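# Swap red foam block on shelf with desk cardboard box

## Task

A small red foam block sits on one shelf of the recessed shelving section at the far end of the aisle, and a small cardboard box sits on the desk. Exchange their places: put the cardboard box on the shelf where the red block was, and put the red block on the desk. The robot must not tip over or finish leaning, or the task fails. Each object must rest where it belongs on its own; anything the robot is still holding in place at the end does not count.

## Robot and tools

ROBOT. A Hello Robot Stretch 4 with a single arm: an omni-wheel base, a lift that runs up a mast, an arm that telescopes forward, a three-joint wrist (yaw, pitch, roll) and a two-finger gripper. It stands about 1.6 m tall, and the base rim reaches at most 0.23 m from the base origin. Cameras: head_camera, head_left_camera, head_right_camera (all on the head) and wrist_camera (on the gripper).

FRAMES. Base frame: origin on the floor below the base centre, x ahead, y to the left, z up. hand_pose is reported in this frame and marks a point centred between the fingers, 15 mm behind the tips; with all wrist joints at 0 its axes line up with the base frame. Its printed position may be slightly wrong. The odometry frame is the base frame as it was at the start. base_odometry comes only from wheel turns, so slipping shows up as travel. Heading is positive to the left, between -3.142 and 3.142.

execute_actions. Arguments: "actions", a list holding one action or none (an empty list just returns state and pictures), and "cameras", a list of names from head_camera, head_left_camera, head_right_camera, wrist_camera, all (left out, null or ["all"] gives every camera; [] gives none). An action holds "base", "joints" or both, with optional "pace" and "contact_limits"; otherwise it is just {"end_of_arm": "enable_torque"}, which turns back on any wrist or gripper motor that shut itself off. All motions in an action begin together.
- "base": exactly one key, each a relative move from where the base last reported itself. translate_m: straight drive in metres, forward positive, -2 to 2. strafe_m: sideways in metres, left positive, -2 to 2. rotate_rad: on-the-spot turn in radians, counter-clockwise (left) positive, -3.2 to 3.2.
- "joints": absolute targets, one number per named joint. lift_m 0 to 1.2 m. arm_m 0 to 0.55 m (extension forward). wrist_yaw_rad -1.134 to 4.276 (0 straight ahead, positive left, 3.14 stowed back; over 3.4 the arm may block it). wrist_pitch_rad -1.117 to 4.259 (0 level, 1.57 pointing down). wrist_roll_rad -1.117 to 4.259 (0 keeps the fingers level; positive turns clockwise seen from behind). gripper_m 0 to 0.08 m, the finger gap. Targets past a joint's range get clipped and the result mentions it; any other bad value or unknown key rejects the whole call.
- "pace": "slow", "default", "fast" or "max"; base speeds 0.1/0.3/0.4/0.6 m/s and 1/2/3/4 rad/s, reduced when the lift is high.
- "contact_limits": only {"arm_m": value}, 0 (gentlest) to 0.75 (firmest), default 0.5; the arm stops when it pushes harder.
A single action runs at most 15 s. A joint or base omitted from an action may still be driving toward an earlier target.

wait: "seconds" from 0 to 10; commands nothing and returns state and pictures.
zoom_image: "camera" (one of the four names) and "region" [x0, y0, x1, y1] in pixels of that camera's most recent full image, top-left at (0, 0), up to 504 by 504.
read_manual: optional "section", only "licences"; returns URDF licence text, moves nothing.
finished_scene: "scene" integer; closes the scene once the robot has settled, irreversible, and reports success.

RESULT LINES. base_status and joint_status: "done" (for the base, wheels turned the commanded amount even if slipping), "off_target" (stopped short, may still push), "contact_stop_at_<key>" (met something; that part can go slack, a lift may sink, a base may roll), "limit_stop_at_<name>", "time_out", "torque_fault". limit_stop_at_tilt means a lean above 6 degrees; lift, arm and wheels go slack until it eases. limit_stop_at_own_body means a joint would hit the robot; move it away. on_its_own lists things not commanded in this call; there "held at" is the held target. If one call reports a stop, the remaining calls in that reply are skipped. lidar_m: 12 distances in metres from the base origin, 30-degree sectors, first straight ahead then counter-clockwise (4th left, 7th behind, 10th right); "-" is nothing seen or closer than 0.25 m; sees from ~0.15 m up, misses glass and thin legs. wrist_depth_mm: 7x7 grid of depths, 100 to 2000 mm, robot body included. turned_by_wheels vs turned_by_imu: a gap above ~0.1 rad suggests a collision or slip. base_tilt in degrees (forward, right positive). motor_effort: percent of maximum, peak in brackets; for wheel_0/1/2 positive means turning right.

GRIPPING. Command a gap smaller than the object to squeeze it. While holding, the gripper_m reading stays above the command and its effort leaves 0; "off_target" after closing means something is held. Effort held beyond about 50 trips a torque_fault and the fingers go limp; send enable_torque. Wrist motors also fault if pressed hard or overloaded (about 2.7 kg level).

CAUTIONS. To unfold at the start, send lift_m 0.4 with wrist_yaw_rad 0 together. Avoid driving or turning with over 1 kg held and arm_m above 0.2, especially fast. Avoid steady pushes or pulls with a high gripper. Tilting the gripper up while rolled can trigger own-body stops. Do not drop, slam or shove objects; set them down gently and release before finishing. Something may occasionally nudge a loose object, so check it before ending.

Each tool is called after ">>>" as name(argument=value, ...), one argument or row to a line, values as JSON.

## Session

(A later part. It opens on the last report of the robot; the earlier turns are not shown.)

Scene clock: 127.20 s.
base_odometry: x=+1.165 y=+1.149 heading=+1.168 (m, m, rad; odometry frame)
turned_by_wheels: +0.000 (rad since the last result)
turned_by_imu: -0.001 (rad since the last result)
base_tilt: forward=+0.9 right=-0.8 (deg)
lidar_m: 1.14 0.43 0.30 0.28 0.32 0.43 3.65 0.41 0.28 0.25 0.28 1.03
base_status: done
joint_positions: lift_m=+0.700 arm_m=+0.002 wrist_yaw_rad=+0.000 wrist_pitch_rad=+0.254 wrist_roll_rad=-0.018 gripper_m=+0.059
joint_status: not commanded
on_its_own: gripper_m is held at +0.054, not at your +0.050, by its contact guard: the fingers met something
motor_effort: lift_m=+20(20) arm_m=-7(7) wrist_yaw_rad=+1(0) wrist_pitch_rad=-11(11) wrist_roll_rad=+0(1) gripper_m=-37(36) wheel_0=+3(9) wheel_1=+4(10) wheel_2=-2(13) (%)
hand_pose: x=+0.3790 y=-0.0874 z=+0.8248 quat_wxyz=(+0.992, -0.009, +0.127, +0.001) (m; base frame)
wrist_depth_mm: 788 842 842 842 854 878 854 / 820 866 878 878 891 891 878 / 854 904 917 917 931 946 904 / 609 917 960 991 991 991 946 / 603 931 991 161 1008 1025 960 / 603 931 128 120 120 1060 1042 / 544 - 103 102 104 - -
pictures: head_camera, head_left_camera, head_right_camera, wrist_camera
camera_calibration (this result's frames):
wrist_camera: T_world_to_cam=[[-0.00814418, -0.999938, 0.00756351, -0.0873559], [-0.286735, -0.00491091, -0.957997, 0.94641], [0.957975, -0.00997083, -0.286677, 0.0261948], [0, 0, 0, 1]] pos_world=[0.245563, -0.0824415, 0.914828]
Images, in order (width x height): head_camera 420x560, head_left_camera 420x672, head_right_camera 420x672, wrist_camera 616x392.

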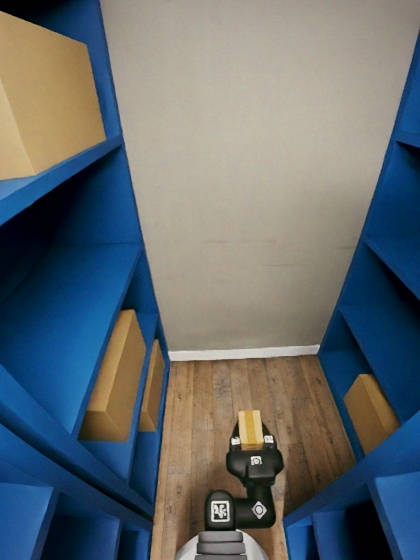

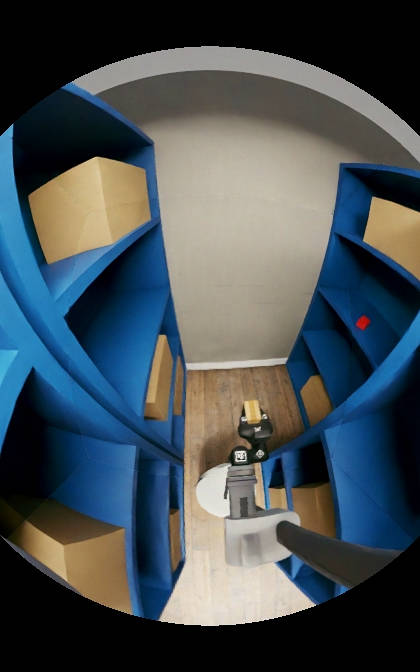

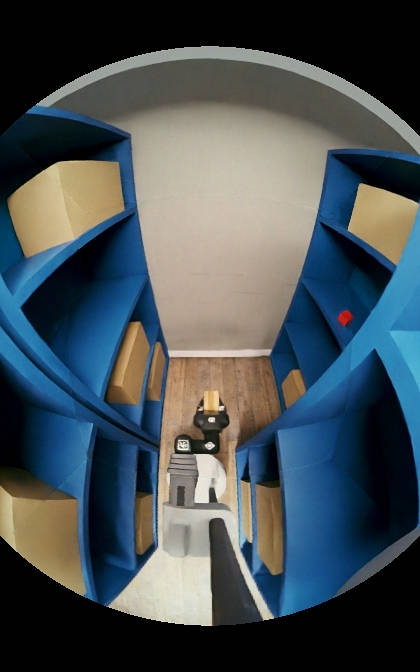

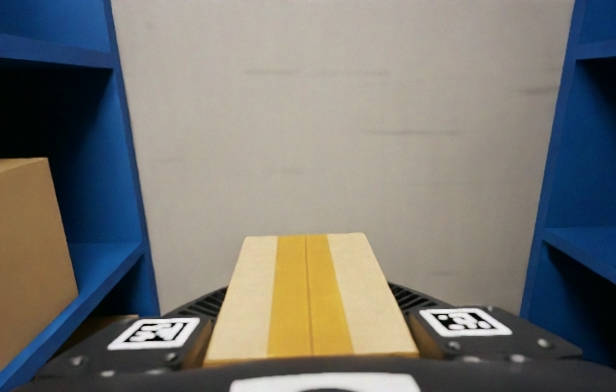

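>>> execute_actions(
  actions=[
    {"base":{"translate_m":0.68}},
  ],
  cameras=[],
)

>>> execute_actions(
  actions=[
    {"base":{"rotate_rad":-1.535},"joints":{"lift_m":0.95}},
  ],
)

Scene clock: 150.83 s.
base_odometry: x=+1.431 y=+1.774 heading=+1.168 (m, m, rad; odometry frame)
turned_by_wheels: +0.000 (rad since the last result)
turned_by_imu: +0.000 (rad since the last result)
base_tilt: forward=+0.9 right=-0.7 (deg)
lidar_m: 0.46 0.47 0.33 0.31 0.33 0.44 1.20 0.52 0.58 0.70 0.68 0.50
base_status: done
joint_positions: lift_m=+0.700 arm_m=+0.002 wrist_yaw_rad=+0.000 wrist_pitch_rad=+0.254 wrist_roll_rad=-0.018 gripper_m=+0.059
joint_status: not commanded
on_its_own: gripper_m is held at +0.054, not at your +0.050, by its contact guard: the fingers met something
motor_effort: lift_m=+20(19) arm_m=-7(7) wrist_yaw_rad=+1(0) wrist_pitch_rad=-10(12) wrist_roll_rad=+0(1) gripper_m=-37(37) wheel_0=+3(7) wheel_1=+5(10) wheel_2=-1(11) (%)
hand_pose: x=+0.3790 y=-0.0874 z=+0.8248 quat_wxyz=(+0.992, -0.009, +0.127, +0.001) (m; base frame)
wrist_depth_mm: 230 232 235 236 238 241 242 / 239 242 243 246 248 251 253 / 250 252 255 256 258 263 264 / 262 264 265 270 272 273 276 / 273 276 276 161 282 289 291 / 287 285 128 121 120 296 304 / 298 - 103 103 103 - -
pictures: none
No camera images: the call's "cameras" was empty. Leave "cameras" out to get every camera's image.

Scene clock: 152.93 s.
base_odometry: x=+1.431 y=+1.774 heading=-0.366 (m, m, rad; odometry frame)
turned_by_wheels: -1.534 (rad since the last result)
turned_by_imu: -1.568 (rad since the last result)
base_tilt: forward=+0.9 right=-0.7 (deg)
lidar_m: 0.70 0.70 0.51 0.46 0.46 0.32 0.32 0.36 0.45 1.05 0.51 0.64
base_status: done
joint_positions: lift_m=+0.950 arm_m=+0.002 wrist_yaw_rad=+0.000 wrist_pitch_rad=+0.254 wrist_roll_rad=-0.018 gripper_m=+0.059
joint_status: all done
on_its_own: gripper_m is held at +0.054, not at your +0.050, by its contact guard: the fingers met something
motor_effort: lift_m=+22(21) arm_m=-7(7) wrist_yaw_rad=+2(0) wrist_pitch_rad=-11(12) wrist_roll_rad=+0(1) gripper_m=-37(37) wheel_0=+4(9) wheel_1=+6(11) wheel_2=+2(10) (%)
hand_pose: x=+0.3790 y=-0.0875 z=+1.0746 quat_wxyz=(+0.992, -0.009, +0.127, +0.001) (m; base frame)
wrist_depth_mm: 741 854 842 854 842 609 455 / 741 878 878 891 891 609 473 / 732 904 917 904 917 615 484 / 621 609 559 585 580 535 500 / 699 1008 1008 161 866 580 517 / 732 946 128 121 120 549 508 / 699 - 103 102 104 - -
pictures: head_camera, head_left_camera, head_right_camera, wrist_camera
camera_calibration (this result's frames):
wrist_camera: T_world_to_cam=[[-0.00838585, -0.999936, 0.00756516, -0.089205], [-0.286748, -0.00484306, -0.957994, 1.1857], [0.957969, -0.0102029, -0.286689, 0.0978029], [0, 0, 0, 1]] pos_world=[0.245558, -0.082459, 1.16461]
Images, in order (width x height): head_camera 420x560, head_left_camera 420x672, head_right_camera 420x672, wrist_camera 616x392.

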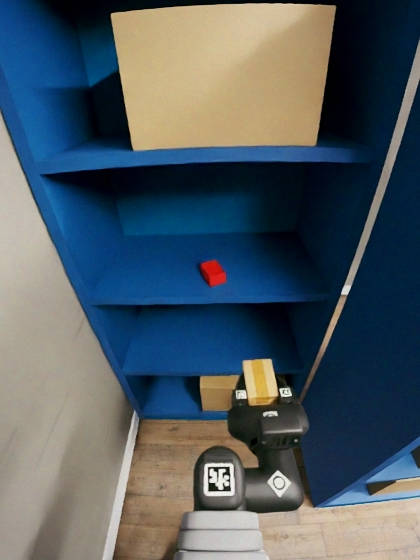

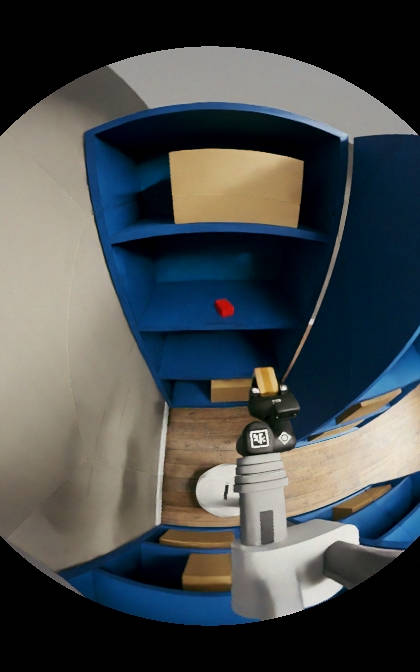

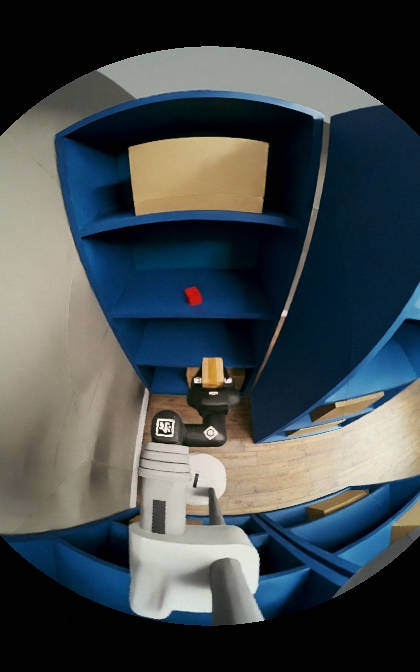

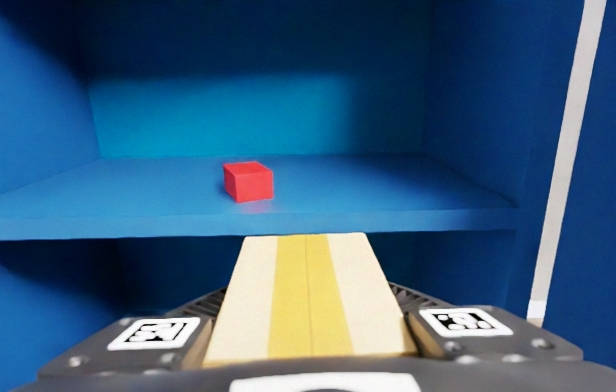

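>>> execute_actions(
  actions=[
    {"base":{"strafe_m":-0.12},"joints":{"arm_m":0.30,"lift_m":0.96}},
  ],
  cameras=["head_camera","wrist_camera"],
)

Scene clock: 166.47 s.
base_odometry: x=+1.388 y=+1.662 heading=-0.366 (m, m, rad; odometry frame)
turned_by_wheels: +0.000 (rad since the last result)
turned_by_imu: +0.001 (rad since the last result)
base_tilt: forward=+0.9 right=-0.7 (deg)
lidar_m: 0.70 0.73 0.62 0.58 0.44 0.34 0.29 0.35 0.45 1.07 0.42 0.45
base_status: done
joint_positions: lift_m=+0.960 arm_m=+0.299 wrist_yaw_rad=+0.000 wrist_pitch_rad=+0.254 wrist_roll_rad=-0.018 gripper_m=+0.059
joint_status: all done
on_its_own: gripper_m is held at +0.054, not at your +0.050, by its contact guard: the fingers met something
motor_effort: lift_m=+22(25) arm_m=+7(12) wrist_yaw_rad=+0(2) wrist_pitch_rad=-11(12) wrist_roll_rad=+1(2) gripper_m=-37(37) wheel_0=+3(15) wheel_1=-4(12) wheel_2=+0(1) (%)
hand_pose: x=+0.6756 y=-0.0874 z=+1.0846 quat_wxyz=(+0.992, -0.009, +0.127, +0.001) (m; base frame)
wrist_depth_mm: 585 585 585 585 580 368 263 / 609 609 609 615 603 373 264 / 634 634 634 640 627 373 264 / 640 634 627 621 580 377 265 / 342 418 389 161 404 357 266 / 286 312 128 121 120 307 267 / 264 - 103 102 104 - -
pictures: head_camera, wrist_camera
camera_calibration (this result's frames):
wrist_camera: T_world_to_cam=[[-0.00805232, -0.999939, 0.00756486, -0.0869501], [-0.286725, -0.00493864, -0.958, 1.28033], [0.957979, -0.00988315, -0.286667, -0.183456], [0, 0, 0, 1]] pos_world=[0.54215, -0.0824348, 1.17463]
Images, in order (width x height): head_camera 420x560, wrist_camera 616x392.

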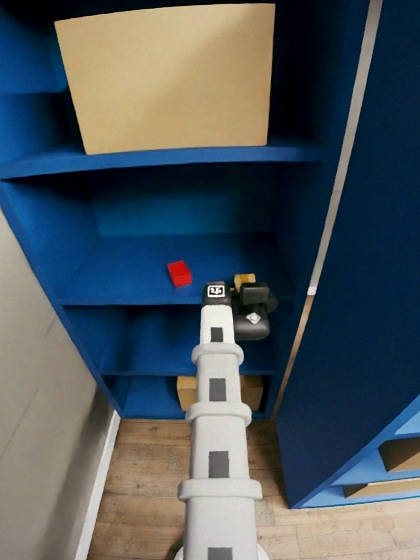

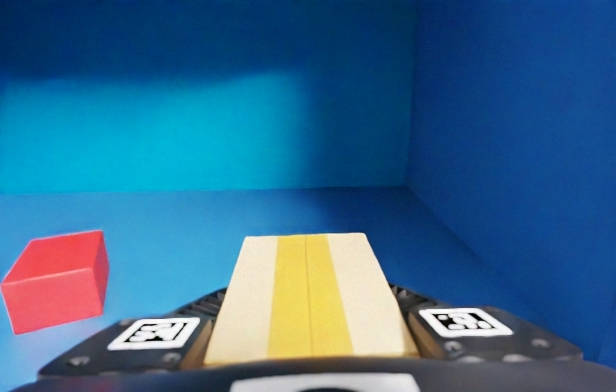

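>>> execute_actions(
  actions=[
    {"joints":{"arm_m":0.48,"lift_m":0.93}},
  ],
  cameras=[],
)

>>> execute_actions(
  actions=[
    {"joints":{"lift_m":0.905},"pace":"slow"},
  ],
  cameras=["head_camera","wrist_camera"],
)

Scene clock: 172.40 s.
base_odometry: x=+1.388 y=+1.662 heading=-0.366 (m, m, rad; odometry frame)
turned_by_wheels: +0.000 (rad since the last result)
turned_by_imu: +0.001 (rad since the last result)
base_tilt: forward=+0.9 right=-0.7 (deg)
lidar_m: 0.70 0.74 0.63 0.57 0.43 0.32 0.31 0.35 0.45 1.06 0.39 0.46
base_status: not commanded
joint_positions: lift_m=+0.930 arm_m=+0.479 wrist_yaw_rad=+0.000 wrist_pitch_rad=+0.254 wrist_roll_rad=-0.018 gripper_m=+0.059
joint_status: all done
on_its_own: gripper_m is held at +0.054, not at your +0.050, by its contact guard: the fingers met something
motor_effort: lift_m=+16(22) arm_m=+7(5) wrist_yaw_rad=+0(0) wrist_pitch_rad=-11(12) wrist_roll_rad=+2(0) gripper_m=-37(36) wheel_0=+3(3) wheel_1=-4(4) wheel_2=+0(0) (%)
hand_pose: x=+0.8555 y=-0.0874 z=+1.0550 quat_wxyz=(+0.992, -0.009, +0.127, +0.001) (m; base frame)
wrist_depth_mm: 421 421 424 424 421 370 263 / 439 439 442 442 442 370 263 / 459 462 462 459 466 373 265 / 477 473 473 477 473 377 264 / 355 349 325 161 338 330 266 / 264 262 127 121 120 258 248 / 220 - 103 102 104 - -
pictures: none
No camera images: the call's "cameras" was empty. Leave "cameras" out to get every camera's image.

Scene clock: 173.40 s.
base_odometry: x=+1.388 y=+1.662 heading=-0.366 (m, m, rad; odometry frame)
turned_by_wheels: +0.000 (rad since the last result)
turned_by_imu: +0.000 (rad since the last result)
base_tilt: forward=+0.9 right=-0.7 (deg)
lidar_m: 0.70 0.74 0.62 0.58 0.45 0.35 0.32 0.36 0.45 1.07 0.40 0.46
base_status: not commanded
joint_positions: lift_m=+0.905 arm_m=+0.479 wrist_yaw_rad=+0.000 wrist_pitch_rad=+0.254 wrist_roll_rad=-0.018 gripper_m=+0.059
joint_status: all done
on_its_own: gripper_m is held at +0.054, not at your +0.050, by its contact guard: the fingers met something
motor_effort: lift_m=+16(16) arm_m=+7(7) wrist_yaw_rad=+0(1) wrist_pitch_rad=-11(11) wrist_roll_rad=+0(0) gripper_m=-37(37) wheel_0=+3(3) wheel_1=-4(4) wheel_2=+0(0) (%)
hand_pose: x=+0.8555 y=-0.0874 z=+1.0301 quat_wxyz=(+0.992, -0.009, +0.127, +0.001) (m; base frame)
wrist_depth_mm: 424 421 424 424 424 370 263 / 436 439 442 439 445 373 263 / 459 462 459 462 462 375 264 / 452 439 436 427 424 353 265 / 296 293 272 161 283 281 254 / 220 218 128 121 120 216 211 / 183 - 103 102 104 - -
pictures: head_camera, wrist_camera
camera_calibration (this result's frames):
wrist_camera: T_world_to_cam=[[-0.00805337, -0.999939, 0.00756517, -0.085088], [-0.28677, -0.00493817, -0.957987, 1.27974], [0.957966, -0.00988449, -0.286713, -0.371455], [0, 0, 0, 1]] pos_world=[0.722146, -0.0824349, 1.12011]
Images, in order (width x height): head_camera 420x560, wrist_camera 616x392.

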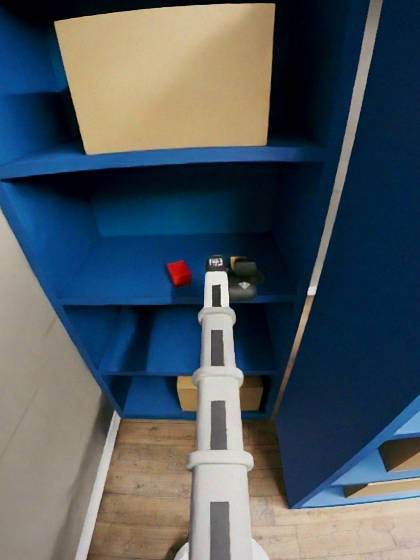

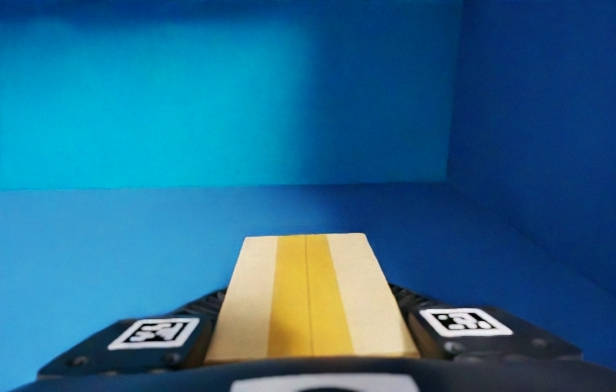

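>>> execute_actions(
  actions=[
    {"joints":{"lift_m":0.901},"pace":"slow"},
  ],
  cameras=[],
)

>>> execute_actions(
  actions=[
    {"joints":{"gripper_m":0.08}},
  ],
  cameras=["wrist_camera"],
)

>>> execute_actions(
  actions=[
    {"joints":{"lift_m":0.97}},
  ],
  cameras=[],
)

>>> execute_actions(
  actions=[
    {"base":{"strafe_m":0.2},"joints":{"arm_m":0.2}},
  ],
  cameras=["head_camera","wrist_camera"],
)

Scene clock: 177.90 s.
base_odometry: x=+1.388 y=+1.662 heading=-0.366 (m, m, rad; odometry frame)
turned_by_wheels: +0.000 (rad since the last result)
turned_by_imu: +0.001 (rad since the last result)
base_tilt: forward=+0.9 right=-0.7 (deg)
lidar_m: 0.71 0.75 0.60 0.59 0.44 0.34 0.31 0.34 0.49 1.08 0.39 0.46
base_status: not commanded
joint_positions: lift_m=+0.901 arm_m=+0.479 wrist_yaw_rad=+0.000 wrist_pitch_rad=+0.254 wrist_roll_rad=-0.018 gripper_m=+0.059
joint_status: all done
on_its_own: gripper_m is held at +0.054, not at your +0.050, by its contact guard: the fingers met something
motor_effort: lift_m=+16(15) arm_m=+7(7) wrist_yaw_rad=+0(1) wrist_pitch_rad=-11(11) wrist_roll_rad=+0(2) gripper_m=-37(37) wheel_0=+3(3) wheel_1=-4(4) wheel_2=+0(0) (%)
hand_pose: x=+0.8555 y=-0.0874 z=+1.0261 quat_wxyz=(+0.992, -0.009, +0.127, +0.001) (m; base frame)
wrist_depth_mm: 421 421 424 424 424 373 262 / 439 439 439 445 442 370 264 / 459 459 462 459 462 375 265 / 436 430 421 415 413 351 265 / 287 285 263 161 273 272 254 / 213 211 128 121 120 210 204 / 177 - 103 102 103 - -
pictures: none
No camera images: the call's "cameras" was empty. Leave "cameras" out to get every camera's image.

Scene clock: 178.83 s.
base_odometry: x=+1.388 y=+1.662 heading=-0.366 (m, m, rad; odometry frame)
turned_by_wheels: +0.000 (rad since the last result)
turned_by_imu: +0.000 (rad since the last result)
base_tilt: forward=+0.9 right=-0.7 (deg)
lidar_m: 0.69 0.74 0.63 0.59 0.46 0.34 0.30 0.33 0.45 1.07 0.40 0.44
base_status: not commanded
joint_positions: lift_m=+0.901 arm_m=+0.479 wrist_yaw_rad=+0.000 wrist_pitch_rad=+0.253 wrist_roll_rad=-0.018 gripper_m=+0.080
joint_status: all done
motor_effort: lift_m=+16(16) arm_m=+7(7) wrist_yaw_rad=+0(0) wrist_pitch_rad=-10(11) wrist_roll_rad=+1(0) gripper_m=+2(33) wheel_0=+3(3) wheel_1=-4(4) wheel_2=+0(0) (%)
hand_pose: x=+0.8556 y=-0.0874 z=+1.0262 quat_wxyz=(+0.992, -0.009, +0.126, +0.001) (m; base frame)
wrist_depth_mm: 424 421 424 424 427 370 263 / 442 442 442 442 445 373 264 / 455 459 459 466 462 375 265 / 439 433 427 415 410 351 265 / 289 285 282 166 274 273 254 / 214 213 131 124 130 113 215 / - - 108 105 107 - -
pictures: wrist_camera
camera_calibration (this result's frames):
wrist_camera: T_world_to_cam=[[-0.00806543, -0.999939, 0.00756033, -0.0850447], [-0.28632, -0.00493472, -0.958121, 1.27576], [0.9581, -0.00989233, -0.286263, -0.373177], [0, 0, 0, 1]] pos_world=[0.72213, -0.0824356, 1.11615]
Images, in order (width x height): wrist_camera 616x392.

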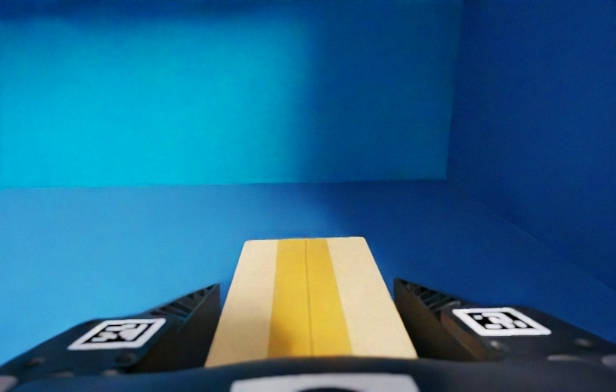

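Scene clock: 180.07 s.
base_odometry: x=+1.388 y=+1.662 heading=-0.366 (m, m, rad; odometry frame)
turned_by_wheels: +0.000 (rad since the last result)
turned_by_imu: +0.000 (rad since the last result)
base_tilt: forward=+1.0 right=-0.7 (deg)
lidar_m: 0.70 0.76 0.63 0.59 0.47 0.34 0.32 0.36 0.44 1.07 0.42 0.45
base_status: not commanded
joint_positions: lift_m=+0.970 arm_m=+0.479 wrist_yaw_rad=+0.000 wrist_pitch_rad=+0.253 wrist_roll_rad=-0.018 gripper_m=+0.080
joint_status: all done
motor_effort: lift_m=+22(22) arm_m=+7(7) wrist_yaw_rad=+0(2) wrist_pitch_rad=-9(10) wrist_roll_rad=+0(1) gripper_m=+1(2) wheel_0=+3(3) wheel_1=-4(4) wheel_2=+0(0) (%)
hand_pose: x=+0.8556 y=-0.0874 z=+1.0947 quat_wxyz=(+0.992, -0.009, +0.126, +0.001) (m; base frame)
wrist_depth_mm: 424 421 421 424 427 370 263 / 442 439 442 439 445 373 264 / 462 466 462 462 462 373 265 / 480 477 480 480 480 377 265 / 449 442 436 430 430 377 266 / 334 332 296 325 165 113 260 / - - 202 277 235 - -
pictures: none
No camera images: the call's "cameras" was empty. Leave "cameras" out to get every camera's image.

Scene clock: 182.03 s.
base_odometry: x=+1.460 y=+1.849 heading=-0.366 (m, m, rad; odometry frame)
turned_by_wheels: +0.000 (rad since the last result)
turned_by_imu: +0.000 (rad since the last result)
base_tilt: forward=+1.0 right=-0.7 (deg)
lidar_m: 0.70 0.56 0.40 0.38 0.42 0.32 0.31 0.34 0.44 1.04 0.57 0.73
base_status: done
joint_positions: lift_m=+0.970 arm_m=+0.201 wrist_yaw_rad=+0.000 wrist_pitch_rad=+0.253 wrist_roll_rad=-0.018 gripper_m=+0.080
joint_status: all done
motor_effort: lift_m=+22(22) arm_m=-7(9) wrist_yaw_rad=+1(0) wrist_pitch_rad=-9(9) wrist_roll_rad=+0(0) gripper_m=+2(1) wheel_0=-3(13) wheel_1=+2(13) wheel_2=+0(1) (%)
hand_pose: x=+0.5780 y=-0.0874 z=+1.0948 quat_wxyz=(+0.992, -0.009, +0.126, +0.001) (m; base frame)
wrist_depth_mm: 627 668 668 676 676 676 530 / 634 699 707 699 707 699 535 / 627 741 741 741 741 723 535 / 597 683 668 647 640 634 525 / 449 445 439 387 430 392 427 / 336 332 332 340 166 113 338 / - - 508 878 866 - -
pictures: head_camera, wrist_camera
camera_calibration (this result's frames):
wrist_camera: T_world_to_cam=[[-0.00825977, -0.999937, 0.00755742, -0.0877256], [-0.286, -0.00487966, -0.958217, 1.26195], [0.958194, -0.0100761, -0.285942, -0.0880621], [0, 0, 0, 1]] pos_world=[0.444574, -0.0824495, 1.18471]
Images, in order (width x height): head_camera 420x560, wrist_camera 616x392.

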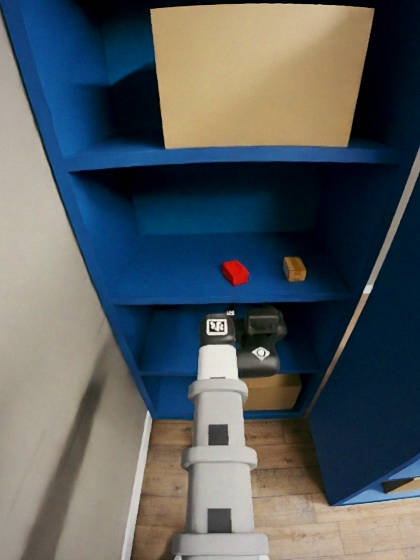

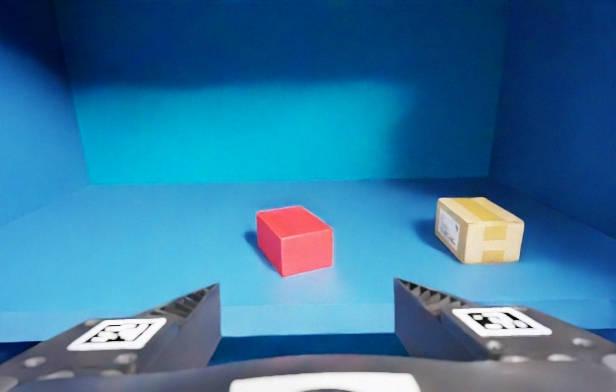

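>>> execute_actions(
  actions=[
    {"base":{"strafe_m":-0.07},"joints":{"arm_m":0.446,"wrist_yaw_rad":0.40,"lift_m":0.96}},
  ],
  cameras=["head_camera","wrist_camera"],
)

Scene clock: 192.00 s.
base_odometry: x=+1.435 y=+1.784 heading=-0.366 (m, m, rad; odometry frame)
turned_by_wheels: +0.000 (rad since the last result)
turned_by_imu: +0.001 (rad since the last result)
base_tilt: forward=+0.9 right=-0.7 (deg)
lidar_m: 0.70 0.68 0.48 0.47 0.46 0.34 0.32 0.35 0.45 1.07 0.52 0.64
base_status: done
joint_positions: lift_m=+0.960 arm_m=+0.445 wrist_yaw_rad=+0.400 wrist_pitch_rad=+0.253 wrist_roll_rad=-0.018 gripper_m=+0.080
joint_status: all done
motor_effort: lift_m=+16(21) arm_m=+7(7) wrist_yaw_rad=+1(9) wrist_pitch_rad=-7(10) wrist_roll_rad=+0(1) gripper_m=+1(1) wheel_0=+2(10) wheel_1=-4(12) wheel_2=+0(1) (%)
hand_pose: x=+0.8394 y=-0.0003 z=+1.0852 quat_wxyz=(+0.972, -0.034, +0.122, +0.198) (m; base frame)
wrist_depth_mm: 449 549 517 462 427 394 368 / 452 569 539 484 445 407 379 / 459 580 564 508 462 424 394 / 466 569 569 525 484 442 410 / 424 421 415 410 407 402 399 / 319 315 282 309 165 113 315 / - - 169 198 197 - -
pictures: head_camera, wrist_camera
camera_calibration (this result's frames):
wrist_camera: T_world_to_cam=[[0.381842, -0.924197, 0.00755618, -0.325817], [-0.261418, -0.115842, -0.958249, 1.30736], [0.886486, 0.363924, -0.285835, -0.280112], [0, 0, 0, 1]] pos_world=[0.714494, -0.0477313, 1.17517]
Images, in order (width x height): head_camera 420x560, wrist_camera 616x392.

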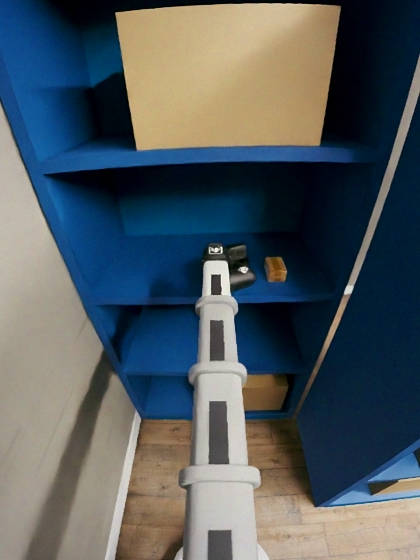

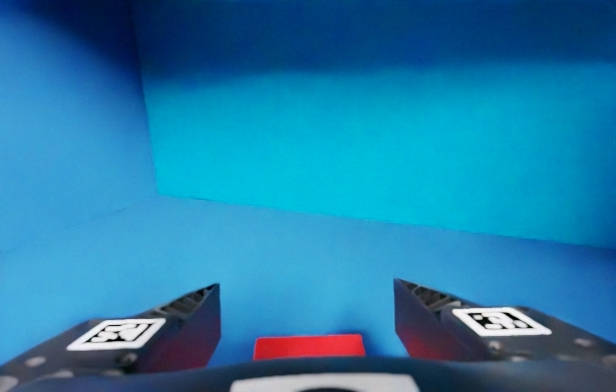

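>>> execute_actions(
  actions=[
    {"joints":{"lift_m":0.9}},
  ],
  cameras=["wrist_camera"],
)

>>> execute_actions(
  actions=[
    {"joints":{"gripper_m":0.04}},
  ],
  cameras=["wrist_camera"],
)

Scene clock: 197.77 s.
base_odometry: x=+1.435 y=+1.784 heading=-0.366 (m, m, rad; odometry frame)
turned_by_wheels: +0.000 (rad since the last result)
turned_by_imu: +0.001 (rad since the last result)
base_tilt: forward=+0.9 right=-0.7 (deg)
lidar_m: 0.69 0.66 0.47 0.46 0.45 0.33 0.31 0.34 0.47 1.04 0.51 0.64
base_status: not commanded
joint_positions: lift_m=+0.900 arm_m=+0.445 wrist_yaw_rad=+0.400 wrist_pitch_rad=+0.253 wrist_roll_rad=-0.018 gripper_m=+0.080
joint_status: all done
motor_effort: lift_m=+16(16) arm_m=+7(7) wrist_yaw_rad=+1(0) wrist_pitch_rad=-9(9) wrist_roll_rad=+2(0) gripper_m=+1(1) wheel_0=+2(2) wheel_1=-4(4) wheel_2=+0(0) (%)
hand_pose: x=+0.8394 y=-0.0003 z=+1.0252 quat_wxyz=(+0.972, -0.034, +0.122, +0.198) (m; base frame)
wrist_depth_mm: 449 544 512 466 427 394 368 / 459 569 535 484 445 410 379 / 455 585 564 508 462 424 394 / 436 433 421 418 410 402 397 / 287 285 279 175 273 271 270 / 213 211 140 131 137 113 213 / - - 114 112 113 - -
pictures: wrist_camera
camera_calibration (this result's frames):
wrist_camera: T_world_to_cam=[[0.381842, -0.924197, 0.00755626, -0.325364], [-0.261418, -0.115842, -0.958249, 1.24987], [0.886486, 0.363924, -0.285835, -0.297263], [0, 0, 0, 1]] pos_world=[0.714495, -0.0477313, 1.11518]
Images, in order (width x height): wrist_camera 616x392.

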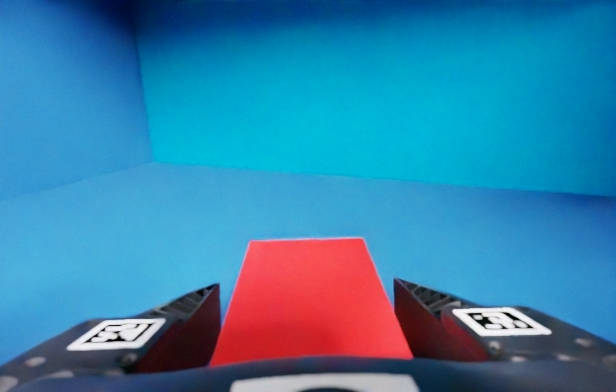

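Scene clock: 198.77 s.
base_odometry: x=+1.435 y=+1.784 heading=-0.366 (m, m, rad; odometry frame)
turned_by_wheels: +0.000 (rad since the last result)
turned_by_imu: +0.000 (rad since the last result)
base_tilt: forward=+0.9 right=-0.7 (deg)
lidar_m: 0.71 0.67 0.48 0.47 0.48 0.33 0.31 0.34 0.46 1.08 0.51 0.64
base_status: not commanded
joint_positions: lift_m=+0.900 arm_m=+0.445 wrist_yaw_rad=+0.400 wrist_pitch_rad=+0.253 wrist_roll_rad=-0.018 gripper_m=+0.058
joint_status: gripper_m off_target (ended at +0.058, target +0.040)
on_its_own: gripper_m is held at +0.053, not at your +0.040, by its contact guard: the fingers met something
motor_effort: lift_m=+16(16) arm_m=+7(7) wrist_yaw_rad=+2(1) wrist_pitch_rad=-8(9) wrist_roll_rad=+1(1) gripper_m=-36(37) wheel_0=+2(2) wheel_1=-4(4) wheel_2=+0(0) (%)
hand_pose: x=+0.8394 y=-0.0003 z=+1.0252 quat_wxyz=(+0.972, -0.034, +0.122, +0.198) (m; base frame)
wrist_depth_mm: 449 544 512 462 427 397 370 / 455 564 535 484 445 410 382 / 462 585 564 512 462 424 394 / 439 430 424 418 410 404 397 / 287 285 282 175 273 271 268 / 213 211 132 131 130 209 204 / 178 - 110 111 110 - -
pictures: wrist_camera
camera_calibration (this result's frames):
wrist_camera: T_world_to_cam=[[0.381831, -0.924201, 0.0075568, -0.325358], [-0.261419, -0.11584, -0.958249, 1.24987], [0.88649, 0.363914, -0.285835, -0.297265], [0, 0, 0, 1]] pos_world=[0.714495, -0.0477324, 1.11518]
Images, in order (width x height): wrist_camera 616x392.

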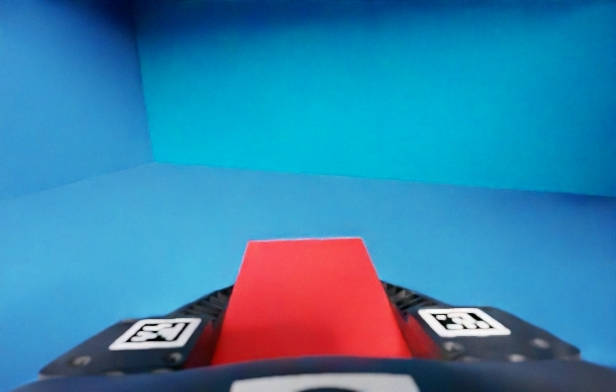

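>>> execute_actions(
  actions=[
    {"joints":{"lift_m":0.95}},
  ],
  cameras=[],
)

>>> execute_actions(
  actions=[
    {"joints":{"arm_m":0.003}},
  ],
  cameras=[],
)

>>> execute_actions(
  actions=[
    {"joints":{"wrist_yaw_rad":0.0,"lift_m":0.75}},
  ],
)

Scene clock: 202.97 s.
base_odometry: x=+1.435 y=+1.784 heading=-0.366 (m, m, rad; odometry frame)
turned_by_wheels: +0.000 (rad since the last result)
turned_by_imu: +0.001 (rad since the last result)
base_tilt: forward=+0.9 right=-0.7 (deg)
lidar_m: 0.71 0.68 0.49 0.47 0.46 0.33 0.31 0.35 0.46 1.09 0.52 0.64
base_status: not commanded
joint_positions: lift_m=+0.950 arm_m=+0.445 wrist_yaw_rad=+0.400 wrist_pitch_rad=+0.253 wrist_roll_rad=-0.018 gripper_m=+0.058
joint_status: all done
on_its_own: gripper_m is held at +0.053, not at your +0.040, by its contact guard: the fingers met something
motor_effort: lift_m=+22(19) arm_m=+7(7) wrist_yaw_rad=+1(0) wrist_pitch_rad=-9(9) wrist_roll_rad=+1(0) gripper_m=-36(37) wheel_0=+2(2) wheel_1=-4(4) wheel_2=+0(0) (%)
hand_pose: x=+0.8394 y=-0.0003 z=+1.0747 quat_wxyz=(+0.972, -0.034, +0.122, +0.198) (m; base frame)
wrist_depth_mm: 449 544 512 466 427 392 368 / 455 569 535 488 449 410 379 / 459 580 564 508 462 427 394 / 466 549 564 521 480 442 410 / 402 397 397 175 384 382 377 / 300 297 132 131 130 294 285 / 249 - 110 112 110 - -
pictures: none
No camera images: the call's "cameras" was empty. Leave "cameras" out to get every camera's image.

Scene clock: 205.37 s.
base_odometry: x=+1.435 y=+1.784 heading=-0.366 (m, m, rad; odometry frame)
turned_by_wheels: +0.000 (rad since the last result)
turned_by_imu: +0.001 (rad since the last result)
base_tilt: forward=+0.9 right=-0.7 (deg)
lidar_m: 0.70 0.68 0.49 0.46 0.47 0.32 0.32 0.36 0.44 1.05 0.52 0.65
base_status: not commanded
joint_positions: lift_m=+0.950 arm_m=+0.004 wrist_yaw_rad=+0.400 wrist_pitch_rad=+0.253 wrist_roll_rad=-0.018 gripper_m=+0.058
joint_status: all done
on_its_own: gripper_m is held at +0.053, not at your +0.040, by its contact guard: the fingers met something
motor_effort: lift_m=+22(22) arm_m=-7(5) wrist_yaw_rad=+1(0) wrist_pitch_rad=-8(10) wrist_roll_rad=+1(0) gripper_m=-37(37) wheel_0=+2(2) wheel_1=-4(4) wheel_2=+0(0) (%)
hand_pose: x=+0.3988 y=-0.0003 z=+1.0747 quat_wxyz=(+0.972, -0.034, +0.122, +0.198) (m; base frame)
wrist_depth_mm: 496 580 759 891 820 759 715 / 500 597 778 931 854 788 732 / 508 621 798 946 866 809 759 / 517 627 609 591 591 574 484 / 525 661 788 175 504 455 424 / 530 627 132 131 130 878 842 / 521 - 110 111 109 - -
pictures: none
No camera images: the call's "cameras" was empty. Leave "cameras" out to get every camera's image.

Scene clock: 207.27 s.
base_odometry: x=+1.435 y=+1.784 heading=-0.366 (m, m, rad; odometry frame)
turned_by_wheels: +0.000 (rad since the last result)
turned_by_imu: +0.001 (rad since the last result)
base_tilt: forward=+0.9 right=-0.7 (deg)
lidar_m: 0.68 0.70 0.46 0.47 0.46 0.32 0.30 0.33 0.46 1.04 0.51 0.64
base_status: not commanded
joint_positions: lift_m=+0.750 arm_m=+0.004 wrist_yaw_rad=+0.000 wrist_pitch_rad=+0.253 wrist_roll_rad=-0.018 gripper_m=+0.058
joint_status: all done
on_its_own: gripper_m is held at +0.053, not at your +0.040, by its contact guard: the fingers met something
motor_effort: lift_m=+16(24) arm_m=-7(7) wrist_yaw_rad=+0(5) wrist_pitch_rad=-11(10) wrist_roll_rad=+0(1) gripper_m=-36(36) wheel_0=+2(2) wheel_1=-4(4) wheel_2=+0(0) (%)
hand_pose: x=+0.3810 y=-0.0874 z=+0.8751 quat_wxyz=(+0.992, -0.009, +0.126, +0.001) (m; base frame)
wrist_depth_mm: 732 842 854 854 831 627 469 / 462 866 866 878 521 462 473 / 723 917 931 931 931 634 492 / 715 946 976 976 960 634 504 / 723 931 976 175 904 640 517 / 683 750 132 131 130 554 521 / 621 - 110 112 110 - -
pictures: head_camera, head_left_camera, head_right_camera, wrist_camera
camera_calibration (this result's frames):
wrist_camera: T_world_to_cam=[[-0.00800233, -0.999939, 0.00756193, -0.0877432], [-0.286306, -0.00495446, -0.958125, 0.995185], [0.958105, -0.00983226, -0.286249, 0.0382726], [0, 0, 0, 1]] pos_world=[0.247556, -0.0824309, 0.965131]
Images, in order (width x height): head_camera 420x560, head_left_camera 420x672, head_right_camera 420x672, wrist_camera 616x392.

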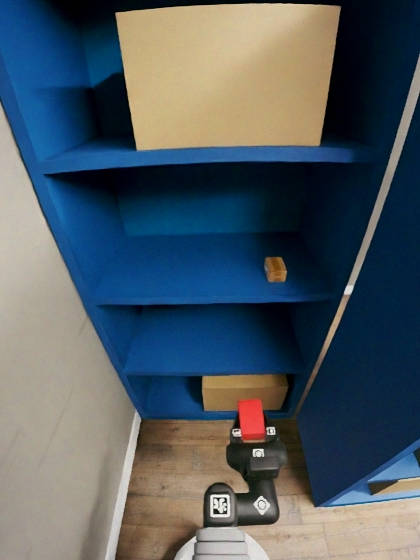

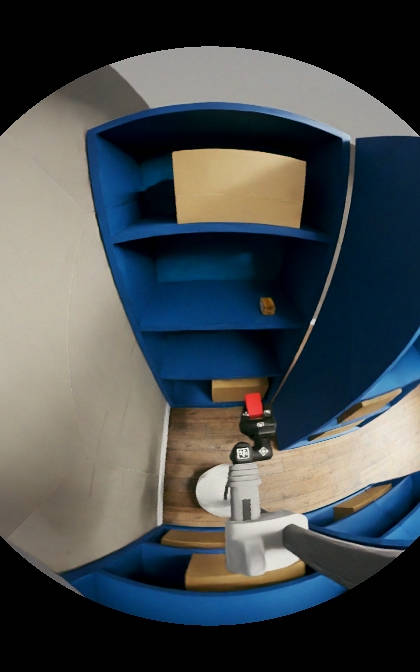

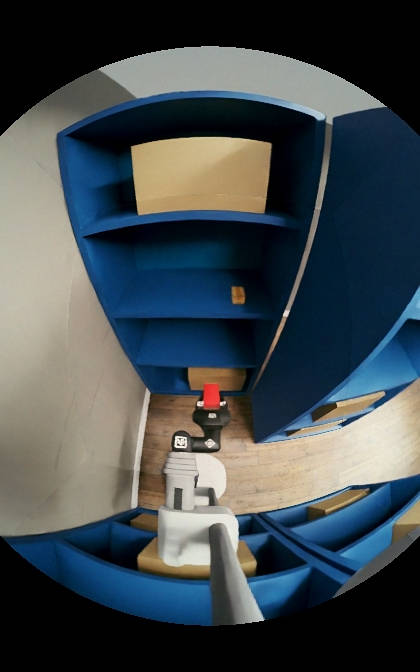

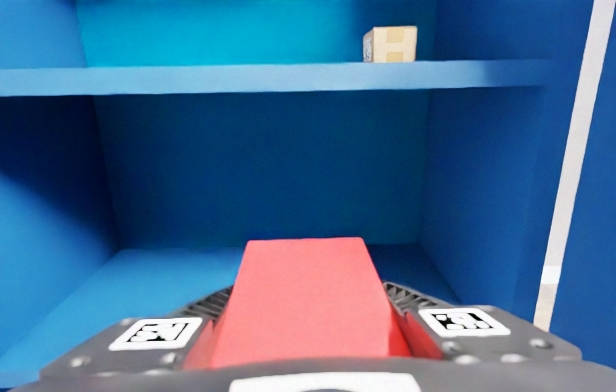

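>>> execute_actions(
  actions=[
    {"joints":{"wrist_pitch_rad":1.5,"lift_m":0.6}},
  ],
  cameras=[],
)

>>> execute_actions(
  actions=[
    {"base":{"rotate_rad":-1.535}},
  ],
)

Scene clock: 224.13 s.
base_odometry: x=+1.435 y=+1.784 heading=-0.366 (m, m, rad; odometry frame)
turned_by_wheels: +0.000 (rad since the last result)
turned_by_imu: +0.001 (rad since the last result)
base_tilt: forward=+0.9 right=-0.7 (deg)
lidar_m: 0.70 0.67 0.48 0.45 0.46 0.31 0.29 0.32 0.46 1.06 0.51 0.64
base_status: not commanded
joint_positions: lift_m=+0.600 arm_m=+0.004 wrist_yaw_rad=+0.000 wrist_pitch_rad=+1.500 wrist_roll_rad=-0.018 gripper_m=+0.058
joint_status: all done
on_its_own: gripper_m is held at +0.053, not at your +0.040, by its contact guard: the fingers met something
motor_effort: lift_m=+16(15) arm_m=-7(7) wrist_yaw_rad=+1(1) wrist_pitch_rad=-1(3) wrist_roll_rad=+0(0) gripper_m=-37(36) wheel_0=+2(2) wheel_1=-4(4) wheel_2=+0(0) (%)
hand_pose: x=+0.1901 y=-0.0874 z=+0.5663 quat_wxyz=(+0.732, -0.006, +0.682, +0.006) (m; base frame)
wrist_depth_mm: 715 707 723 723 732 715 512 / 707 715 715 715 723 723 517 / 707 707 715 715 715 715 517 / 707 699 707 707 707 715 723 / 699 707 500 175 707 715 715 / 699 496 132 131 130 715 715 / 699 - 110 111 110 - -
pictures: none
No camera images: the call's "cameras" was empty. Leave "cameras" out to get every camera's image.

Scene clock: 226.17 s.
base_odometry: x=+1.435 y=+1.784 heading=-1.900 (m, m, rad; odometry frame)
turned_by_wheels: -1.534 (rad since the last result)
turned_by_imu: -1.569 (rad since the last result)
base_tilt: forward=+0.9 right=-0.7 (deg)
lidar_m: 0.96 0.49 0.64 0.70 0.68 0.49 0.46 0.44 0.31 0.31 0.33 0.45
base_status: done
joint_positions: lift_m=+0.600 arm_m=+0.004 wrist_yaw_rad=+0.000 wrist_pitch_rad=+1.500 wrist_roll_rad=-0.018 gripper_m=+0.058
joint_status: not commanded
on_its_own: gripper_m is held at +0.053, not at your +0.040, by its contact guard: the fingers met something
motor_effort: lift_m=+16(16) arm_m=-7(7) wrist_yaw_rad=+0(2) wrist_pitch_rad=+0(1) wrist_roll_rad=+2(0) gripper_m=-36(36) wheel_0=+4(9) wheel_1=+4(12) wheel_2=+1(11) (%)
hand_pose: x=+0.1901 y=-0.0874 z=+0.5663 quat_wxyz=(+0.732, -0.006, +0.682, +0.006) (m; base frame)
wrist_depth_mm: 535 715 723 723 723 654 364 / 676 707 715 715 715 544 449 / 707 707 707 715 715 647 647 / 707 707 707 715 723 647 647 / 699 699 496 175 723 640 640 / 691 500 132 131 130 634 640 / 699 - 110 112 110 - -
pictures: head_camera, head_left_camera, head_right_camera, wrist_camera
camera_calibration (this result's frames):
wrist_camera: T_world_to_cam=[[0.00461062, -0.999937, 0.0102078, -0.0908771], [-0.999423, -0.00495114, -0.033589, 0.256642], [0.0336374, -0.0100471, -0.999384, 0.712336], [0, 0, 0, 1]] pos_world=[0.232952, -0.0824438, 0.721445]
Images, in order (width x height): head_camera 420x560, head_left_camera 420x672, head_right_camera 420x672, wrist_camera 616x392.

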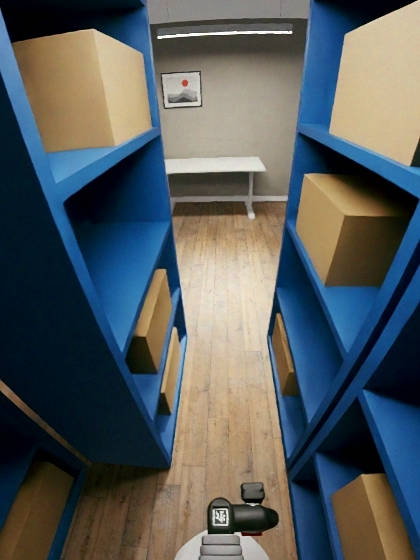

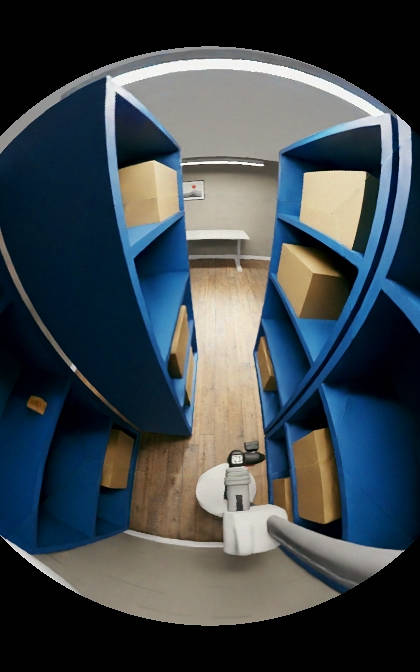

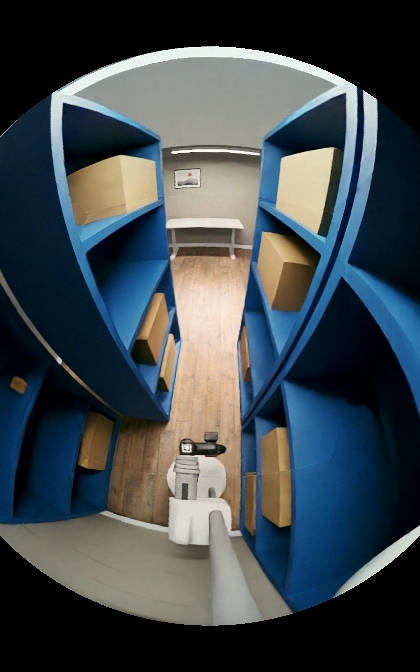

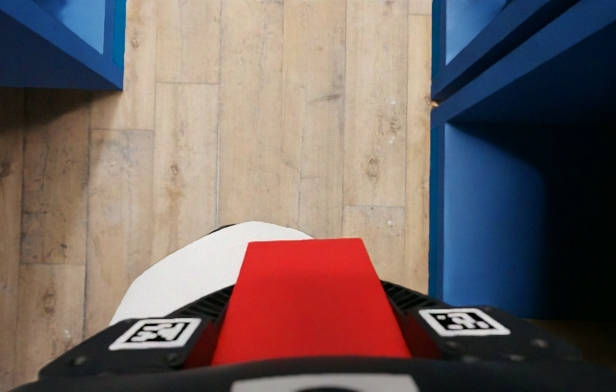

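>>> execute_actions(
  actions=[
    {"base":{"strafe_m":-0.03}},
  ],
  cameras=[],
)

>>> execute_actions(
  actions=[
    {"base":{"translate_m":0.8}},
  ],
  cameras=["head_camera","wrist_camera"],
)

Scene clock: 233.23 s.
base_odometry: x=+1.407 y=+1.793 heading=-1.900 (m, m, rad; odometry frame)
turned_by_wheels: +0.000 (rad since the last result)
turned_by_imu: +0.001 (rad since the last result)
base_tilt: forward=+0.9 right=-0.7 (deg)
lidar_m: 1.06 0.53 0.66 0.74 0.64 0.47 0.46 0.42 0.30 0.27 0.30 0.43
base_status: done
joint_positions: lift_m=+0.600 arm_m=+0.004 wrist_yaw_rad=+0.000 wrist_pitch_rad=+1.500 wrist_roll_rad=-0.018 gripper_m=+0.058
joint_status: not commanded
on_its_own: gripper_m is held at +0.053, not at your +0.040, by its contact guard: the fingers met something
motor_effort: lift_m=+16(16) arm_m=-7(7) wrist_yaw_rad=+0(1) wrist_pitch_rad=-1(1) wrist_roll_rad=+0(1) gripper_m=-36(36) wheel_0=+2(11) wheel_1=-4(13) wheel_2=+0(1) (%)
hand_pose: x=+0.1901 y=-0.0874 z=+0.5663 quat_wxyz=(+0.732, -0.006, +0.682, +0.006) (m; base frame)
wrist_depth_mm: 564 723 715 732 723 466 338 / 683 715 707 715 723 496 445 / 707 699 699 715 723 654 640 / 707 707 707 707 715 647 654 / 691 699 496 175 715 640 640 / 691 496 132 131 130 634 640 / 691 - 110 111 110 - -
pictures: none
No camera images: the call's "cameras" was empty. Leave "cameras" out to get every camera's image.

Scene clock: 237.40 s.
base_odometry: x=+1.148 y=+1.036 heading=-1.900 (m, m, rad; odometry frame)
turned_by_wheels: +0.001 (rad since the last result)
turned_by_imu: -0.001 (rad since the last result)
base_tilt: forward=+0.8 right=-0.7 (deg)
lidar_m: 2.63 0.37 0.27 0.25 0.26 0.39 1.16 0.44 0.31 0.29 0.33 0.47
base_status: done
joint_positions: lift_m=+0.600 arm_m=+0.004 wrist_yaw_rad=+0.000 wrist_pitch_rad=+1.500 wrist_roll_rad=-0.018 gripper_m=+0.058
joint_status: not commanded
on_its_own: gripper_m is held at +0.053, not at your +0.040, by its contact guard: the fingers met something
motor_effort: lift_m=+17(17) arm_m=-7(7) wrist_yaw_rad=+0(1) wrist_pitch_rad=-2(2) wrist_roll_rad=+1(0) gripper_m=-37(37) wheel_0=+3(9) wheel_1=+6(10) wheel_2=+0(12) (%)
hand_pose: x=+0.1901 y=-0.0874 z=+0.5663 quat_wxyz=(+0.732, -0.006, +0.682, +0.006) (m; base frame)
wrist_depth_mm: 615 715 723 715 723 549 384 / 634 715 715 715 723 544 379 / 530 707 715 723 732 539 379 / 535 715 707 715 715 530 377 / 535 699 500 175 715 530 379 / 544 496 132 131 130 436 375 / 517 - 110 111 109 - -
pictures: head_camera, wrist_camera
camera_calibration (this result's frames):
wrist_camera: T_world_to_cam=[[0.00457708, -0.999937, 0.0102071, -0.0908703], [-0.999429, -0.004916, -0.0334307, 0.256512], [0.0334787, -0.0100483, -0.999389, 0.712338], [0, 0, 0, 1]] pos_world=[0.232933, -0.0824458, 0.721406]
Images, in order (width x height): head_camera 420x560, wrist_camera 616x392.

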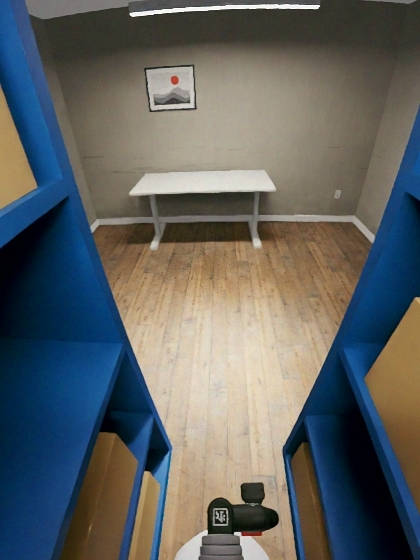

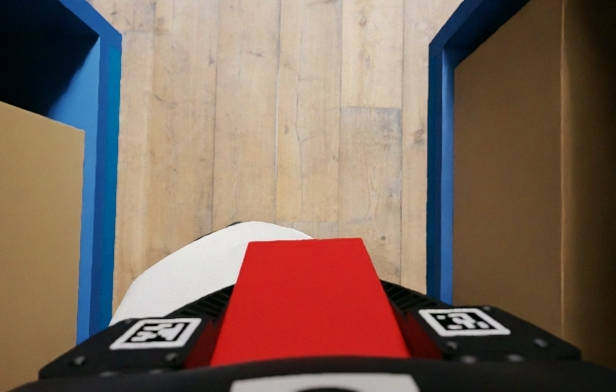

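>>> execute_actions(
  actions=[
    {"base":{"strafe_m":-0.015}},
  ],
  cameras=[],
)

>>> execute_actions(
  actions=[
    {"base":{"translate_m":0.9}},
  ],
  cameras=["head_camera"],
)

Scene clock: 244.13 s.
base_odometry: x=+1.134 y=+1.041 heading=-1.900 (m, m, rad; odometry frame)
turned_by_wheels: +0.000 (rad since the last result)
turned_by_imu: +0.001 (rad since the last result)
base_tilt: forward=+0.9 right=-0.7 (deg)
lidar_m: 2.66 0.37 0.29 0.27 0.26 0.42 1.11 0.43 0.30 0.27 0.30 0.42
base_status: done
joint_positions: lift_m=+0.600 arm_m=+0.004 wrist_yaw_rad=+0.000 wrist_pitch_rad=+1.500 wrist_roll_rad=-0.018 gripper_m=+0.058
joint_status: not commanded
on_its_own: gripper_m is held at +0.053, not at your +0.040, by its contact guard: the fingers met something
motor_effort: lift_m=+17(16) arm_m=-7(7) wrist_yaw_rad=+0(1) wrist_pitch_rad=+0(1) wrist_roll_rad=+0(1) gripper_m=-36(36) wheel_0=+2(11) wheel_1=-4(10) wheel_2=+0(0) (%)
hand_pose: x=+0.1901 y=-0.0874 z=+0.5663 quat_wxyz=(+0.732, -0.006, +0.682, +0.006) (m; base frame)
wrist_depth_mm: 609 707 723 723 723 517 382 / 634 715 723 715 715 512 379 / 559 707 707 715 715 504 379 / 554 707 707 715 715 504 377 / 559 699 500 175 707 500 377 / 559 492 132 131 130 415 373 / 539 - 110 111 110 - -
pictures: none
No camera images: the call's "cameras" was empty. Leave "cameras" out to get every camera's image.

Scene clock: 248.63 s.
base_odometry: x=+0.844 y=+0.189 heading=-1.899 (m, m, rad; odometry frame)
turned_by_wheels: +0.001 (rad since the last result)
turned_by_imu: -0.002 (rad since the last result)
base_tilt: forward=+0.9 right=-0.7 (deg)
lidar_m: 1.73 1.84 1.89 1.81 0.46 0.40 1.22 0.44 0.46 1.89 1.98 1.80
base_status: done
joint_positions: lift_m=+0.600 arm_m=+0.004 wrist_yaw_rad=+0.000 wrist_pitch_rad=+1.500 wrist_roll_rad=-0.018 gripper_m=+0.058
joint_status: not commanded
on_its_own: gripper_m is held at +0.053, not at your +0.040, by its contact guard: the fingers met something
motor_effort: lift_m=+17(16) arm_m=-7(7) wrist_yaw_rad=+0(1) wrist_pitch_rad=-2(2) wrist_roll_rad=+1(0) gripper_m=-36(37) wheel_0=+4(8) wheel_1=+4(8) wheel_2=-1(11) (%)
hand_pose: x=+0.1901 y=-0.0874 z=+0.5663 quat_wxyz=(+0.732, -0.006, +0.682, +0.006) (m; base frame)
wrist_depth_mm: 707 715 723 723 732 732 732 / 707 715 715 715 723 732 732 / 699 707 715 715 723 715 723 / 699 707 707 707 715 723 715 / 699 707 500 175 715 715 723 / 699 496 132 131 130 707 715 / 691 - 110 111 110 - -
pictures: head_camera
Images, in order (width x height): head_camera 420x560.

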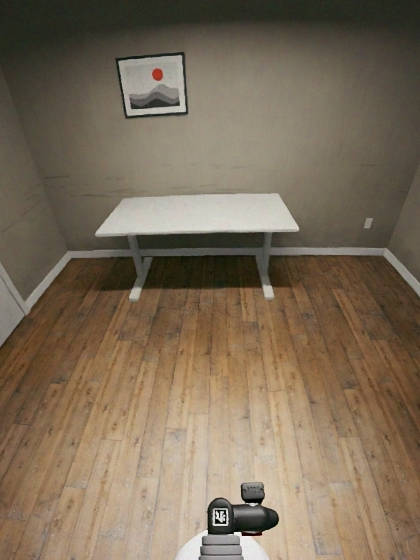

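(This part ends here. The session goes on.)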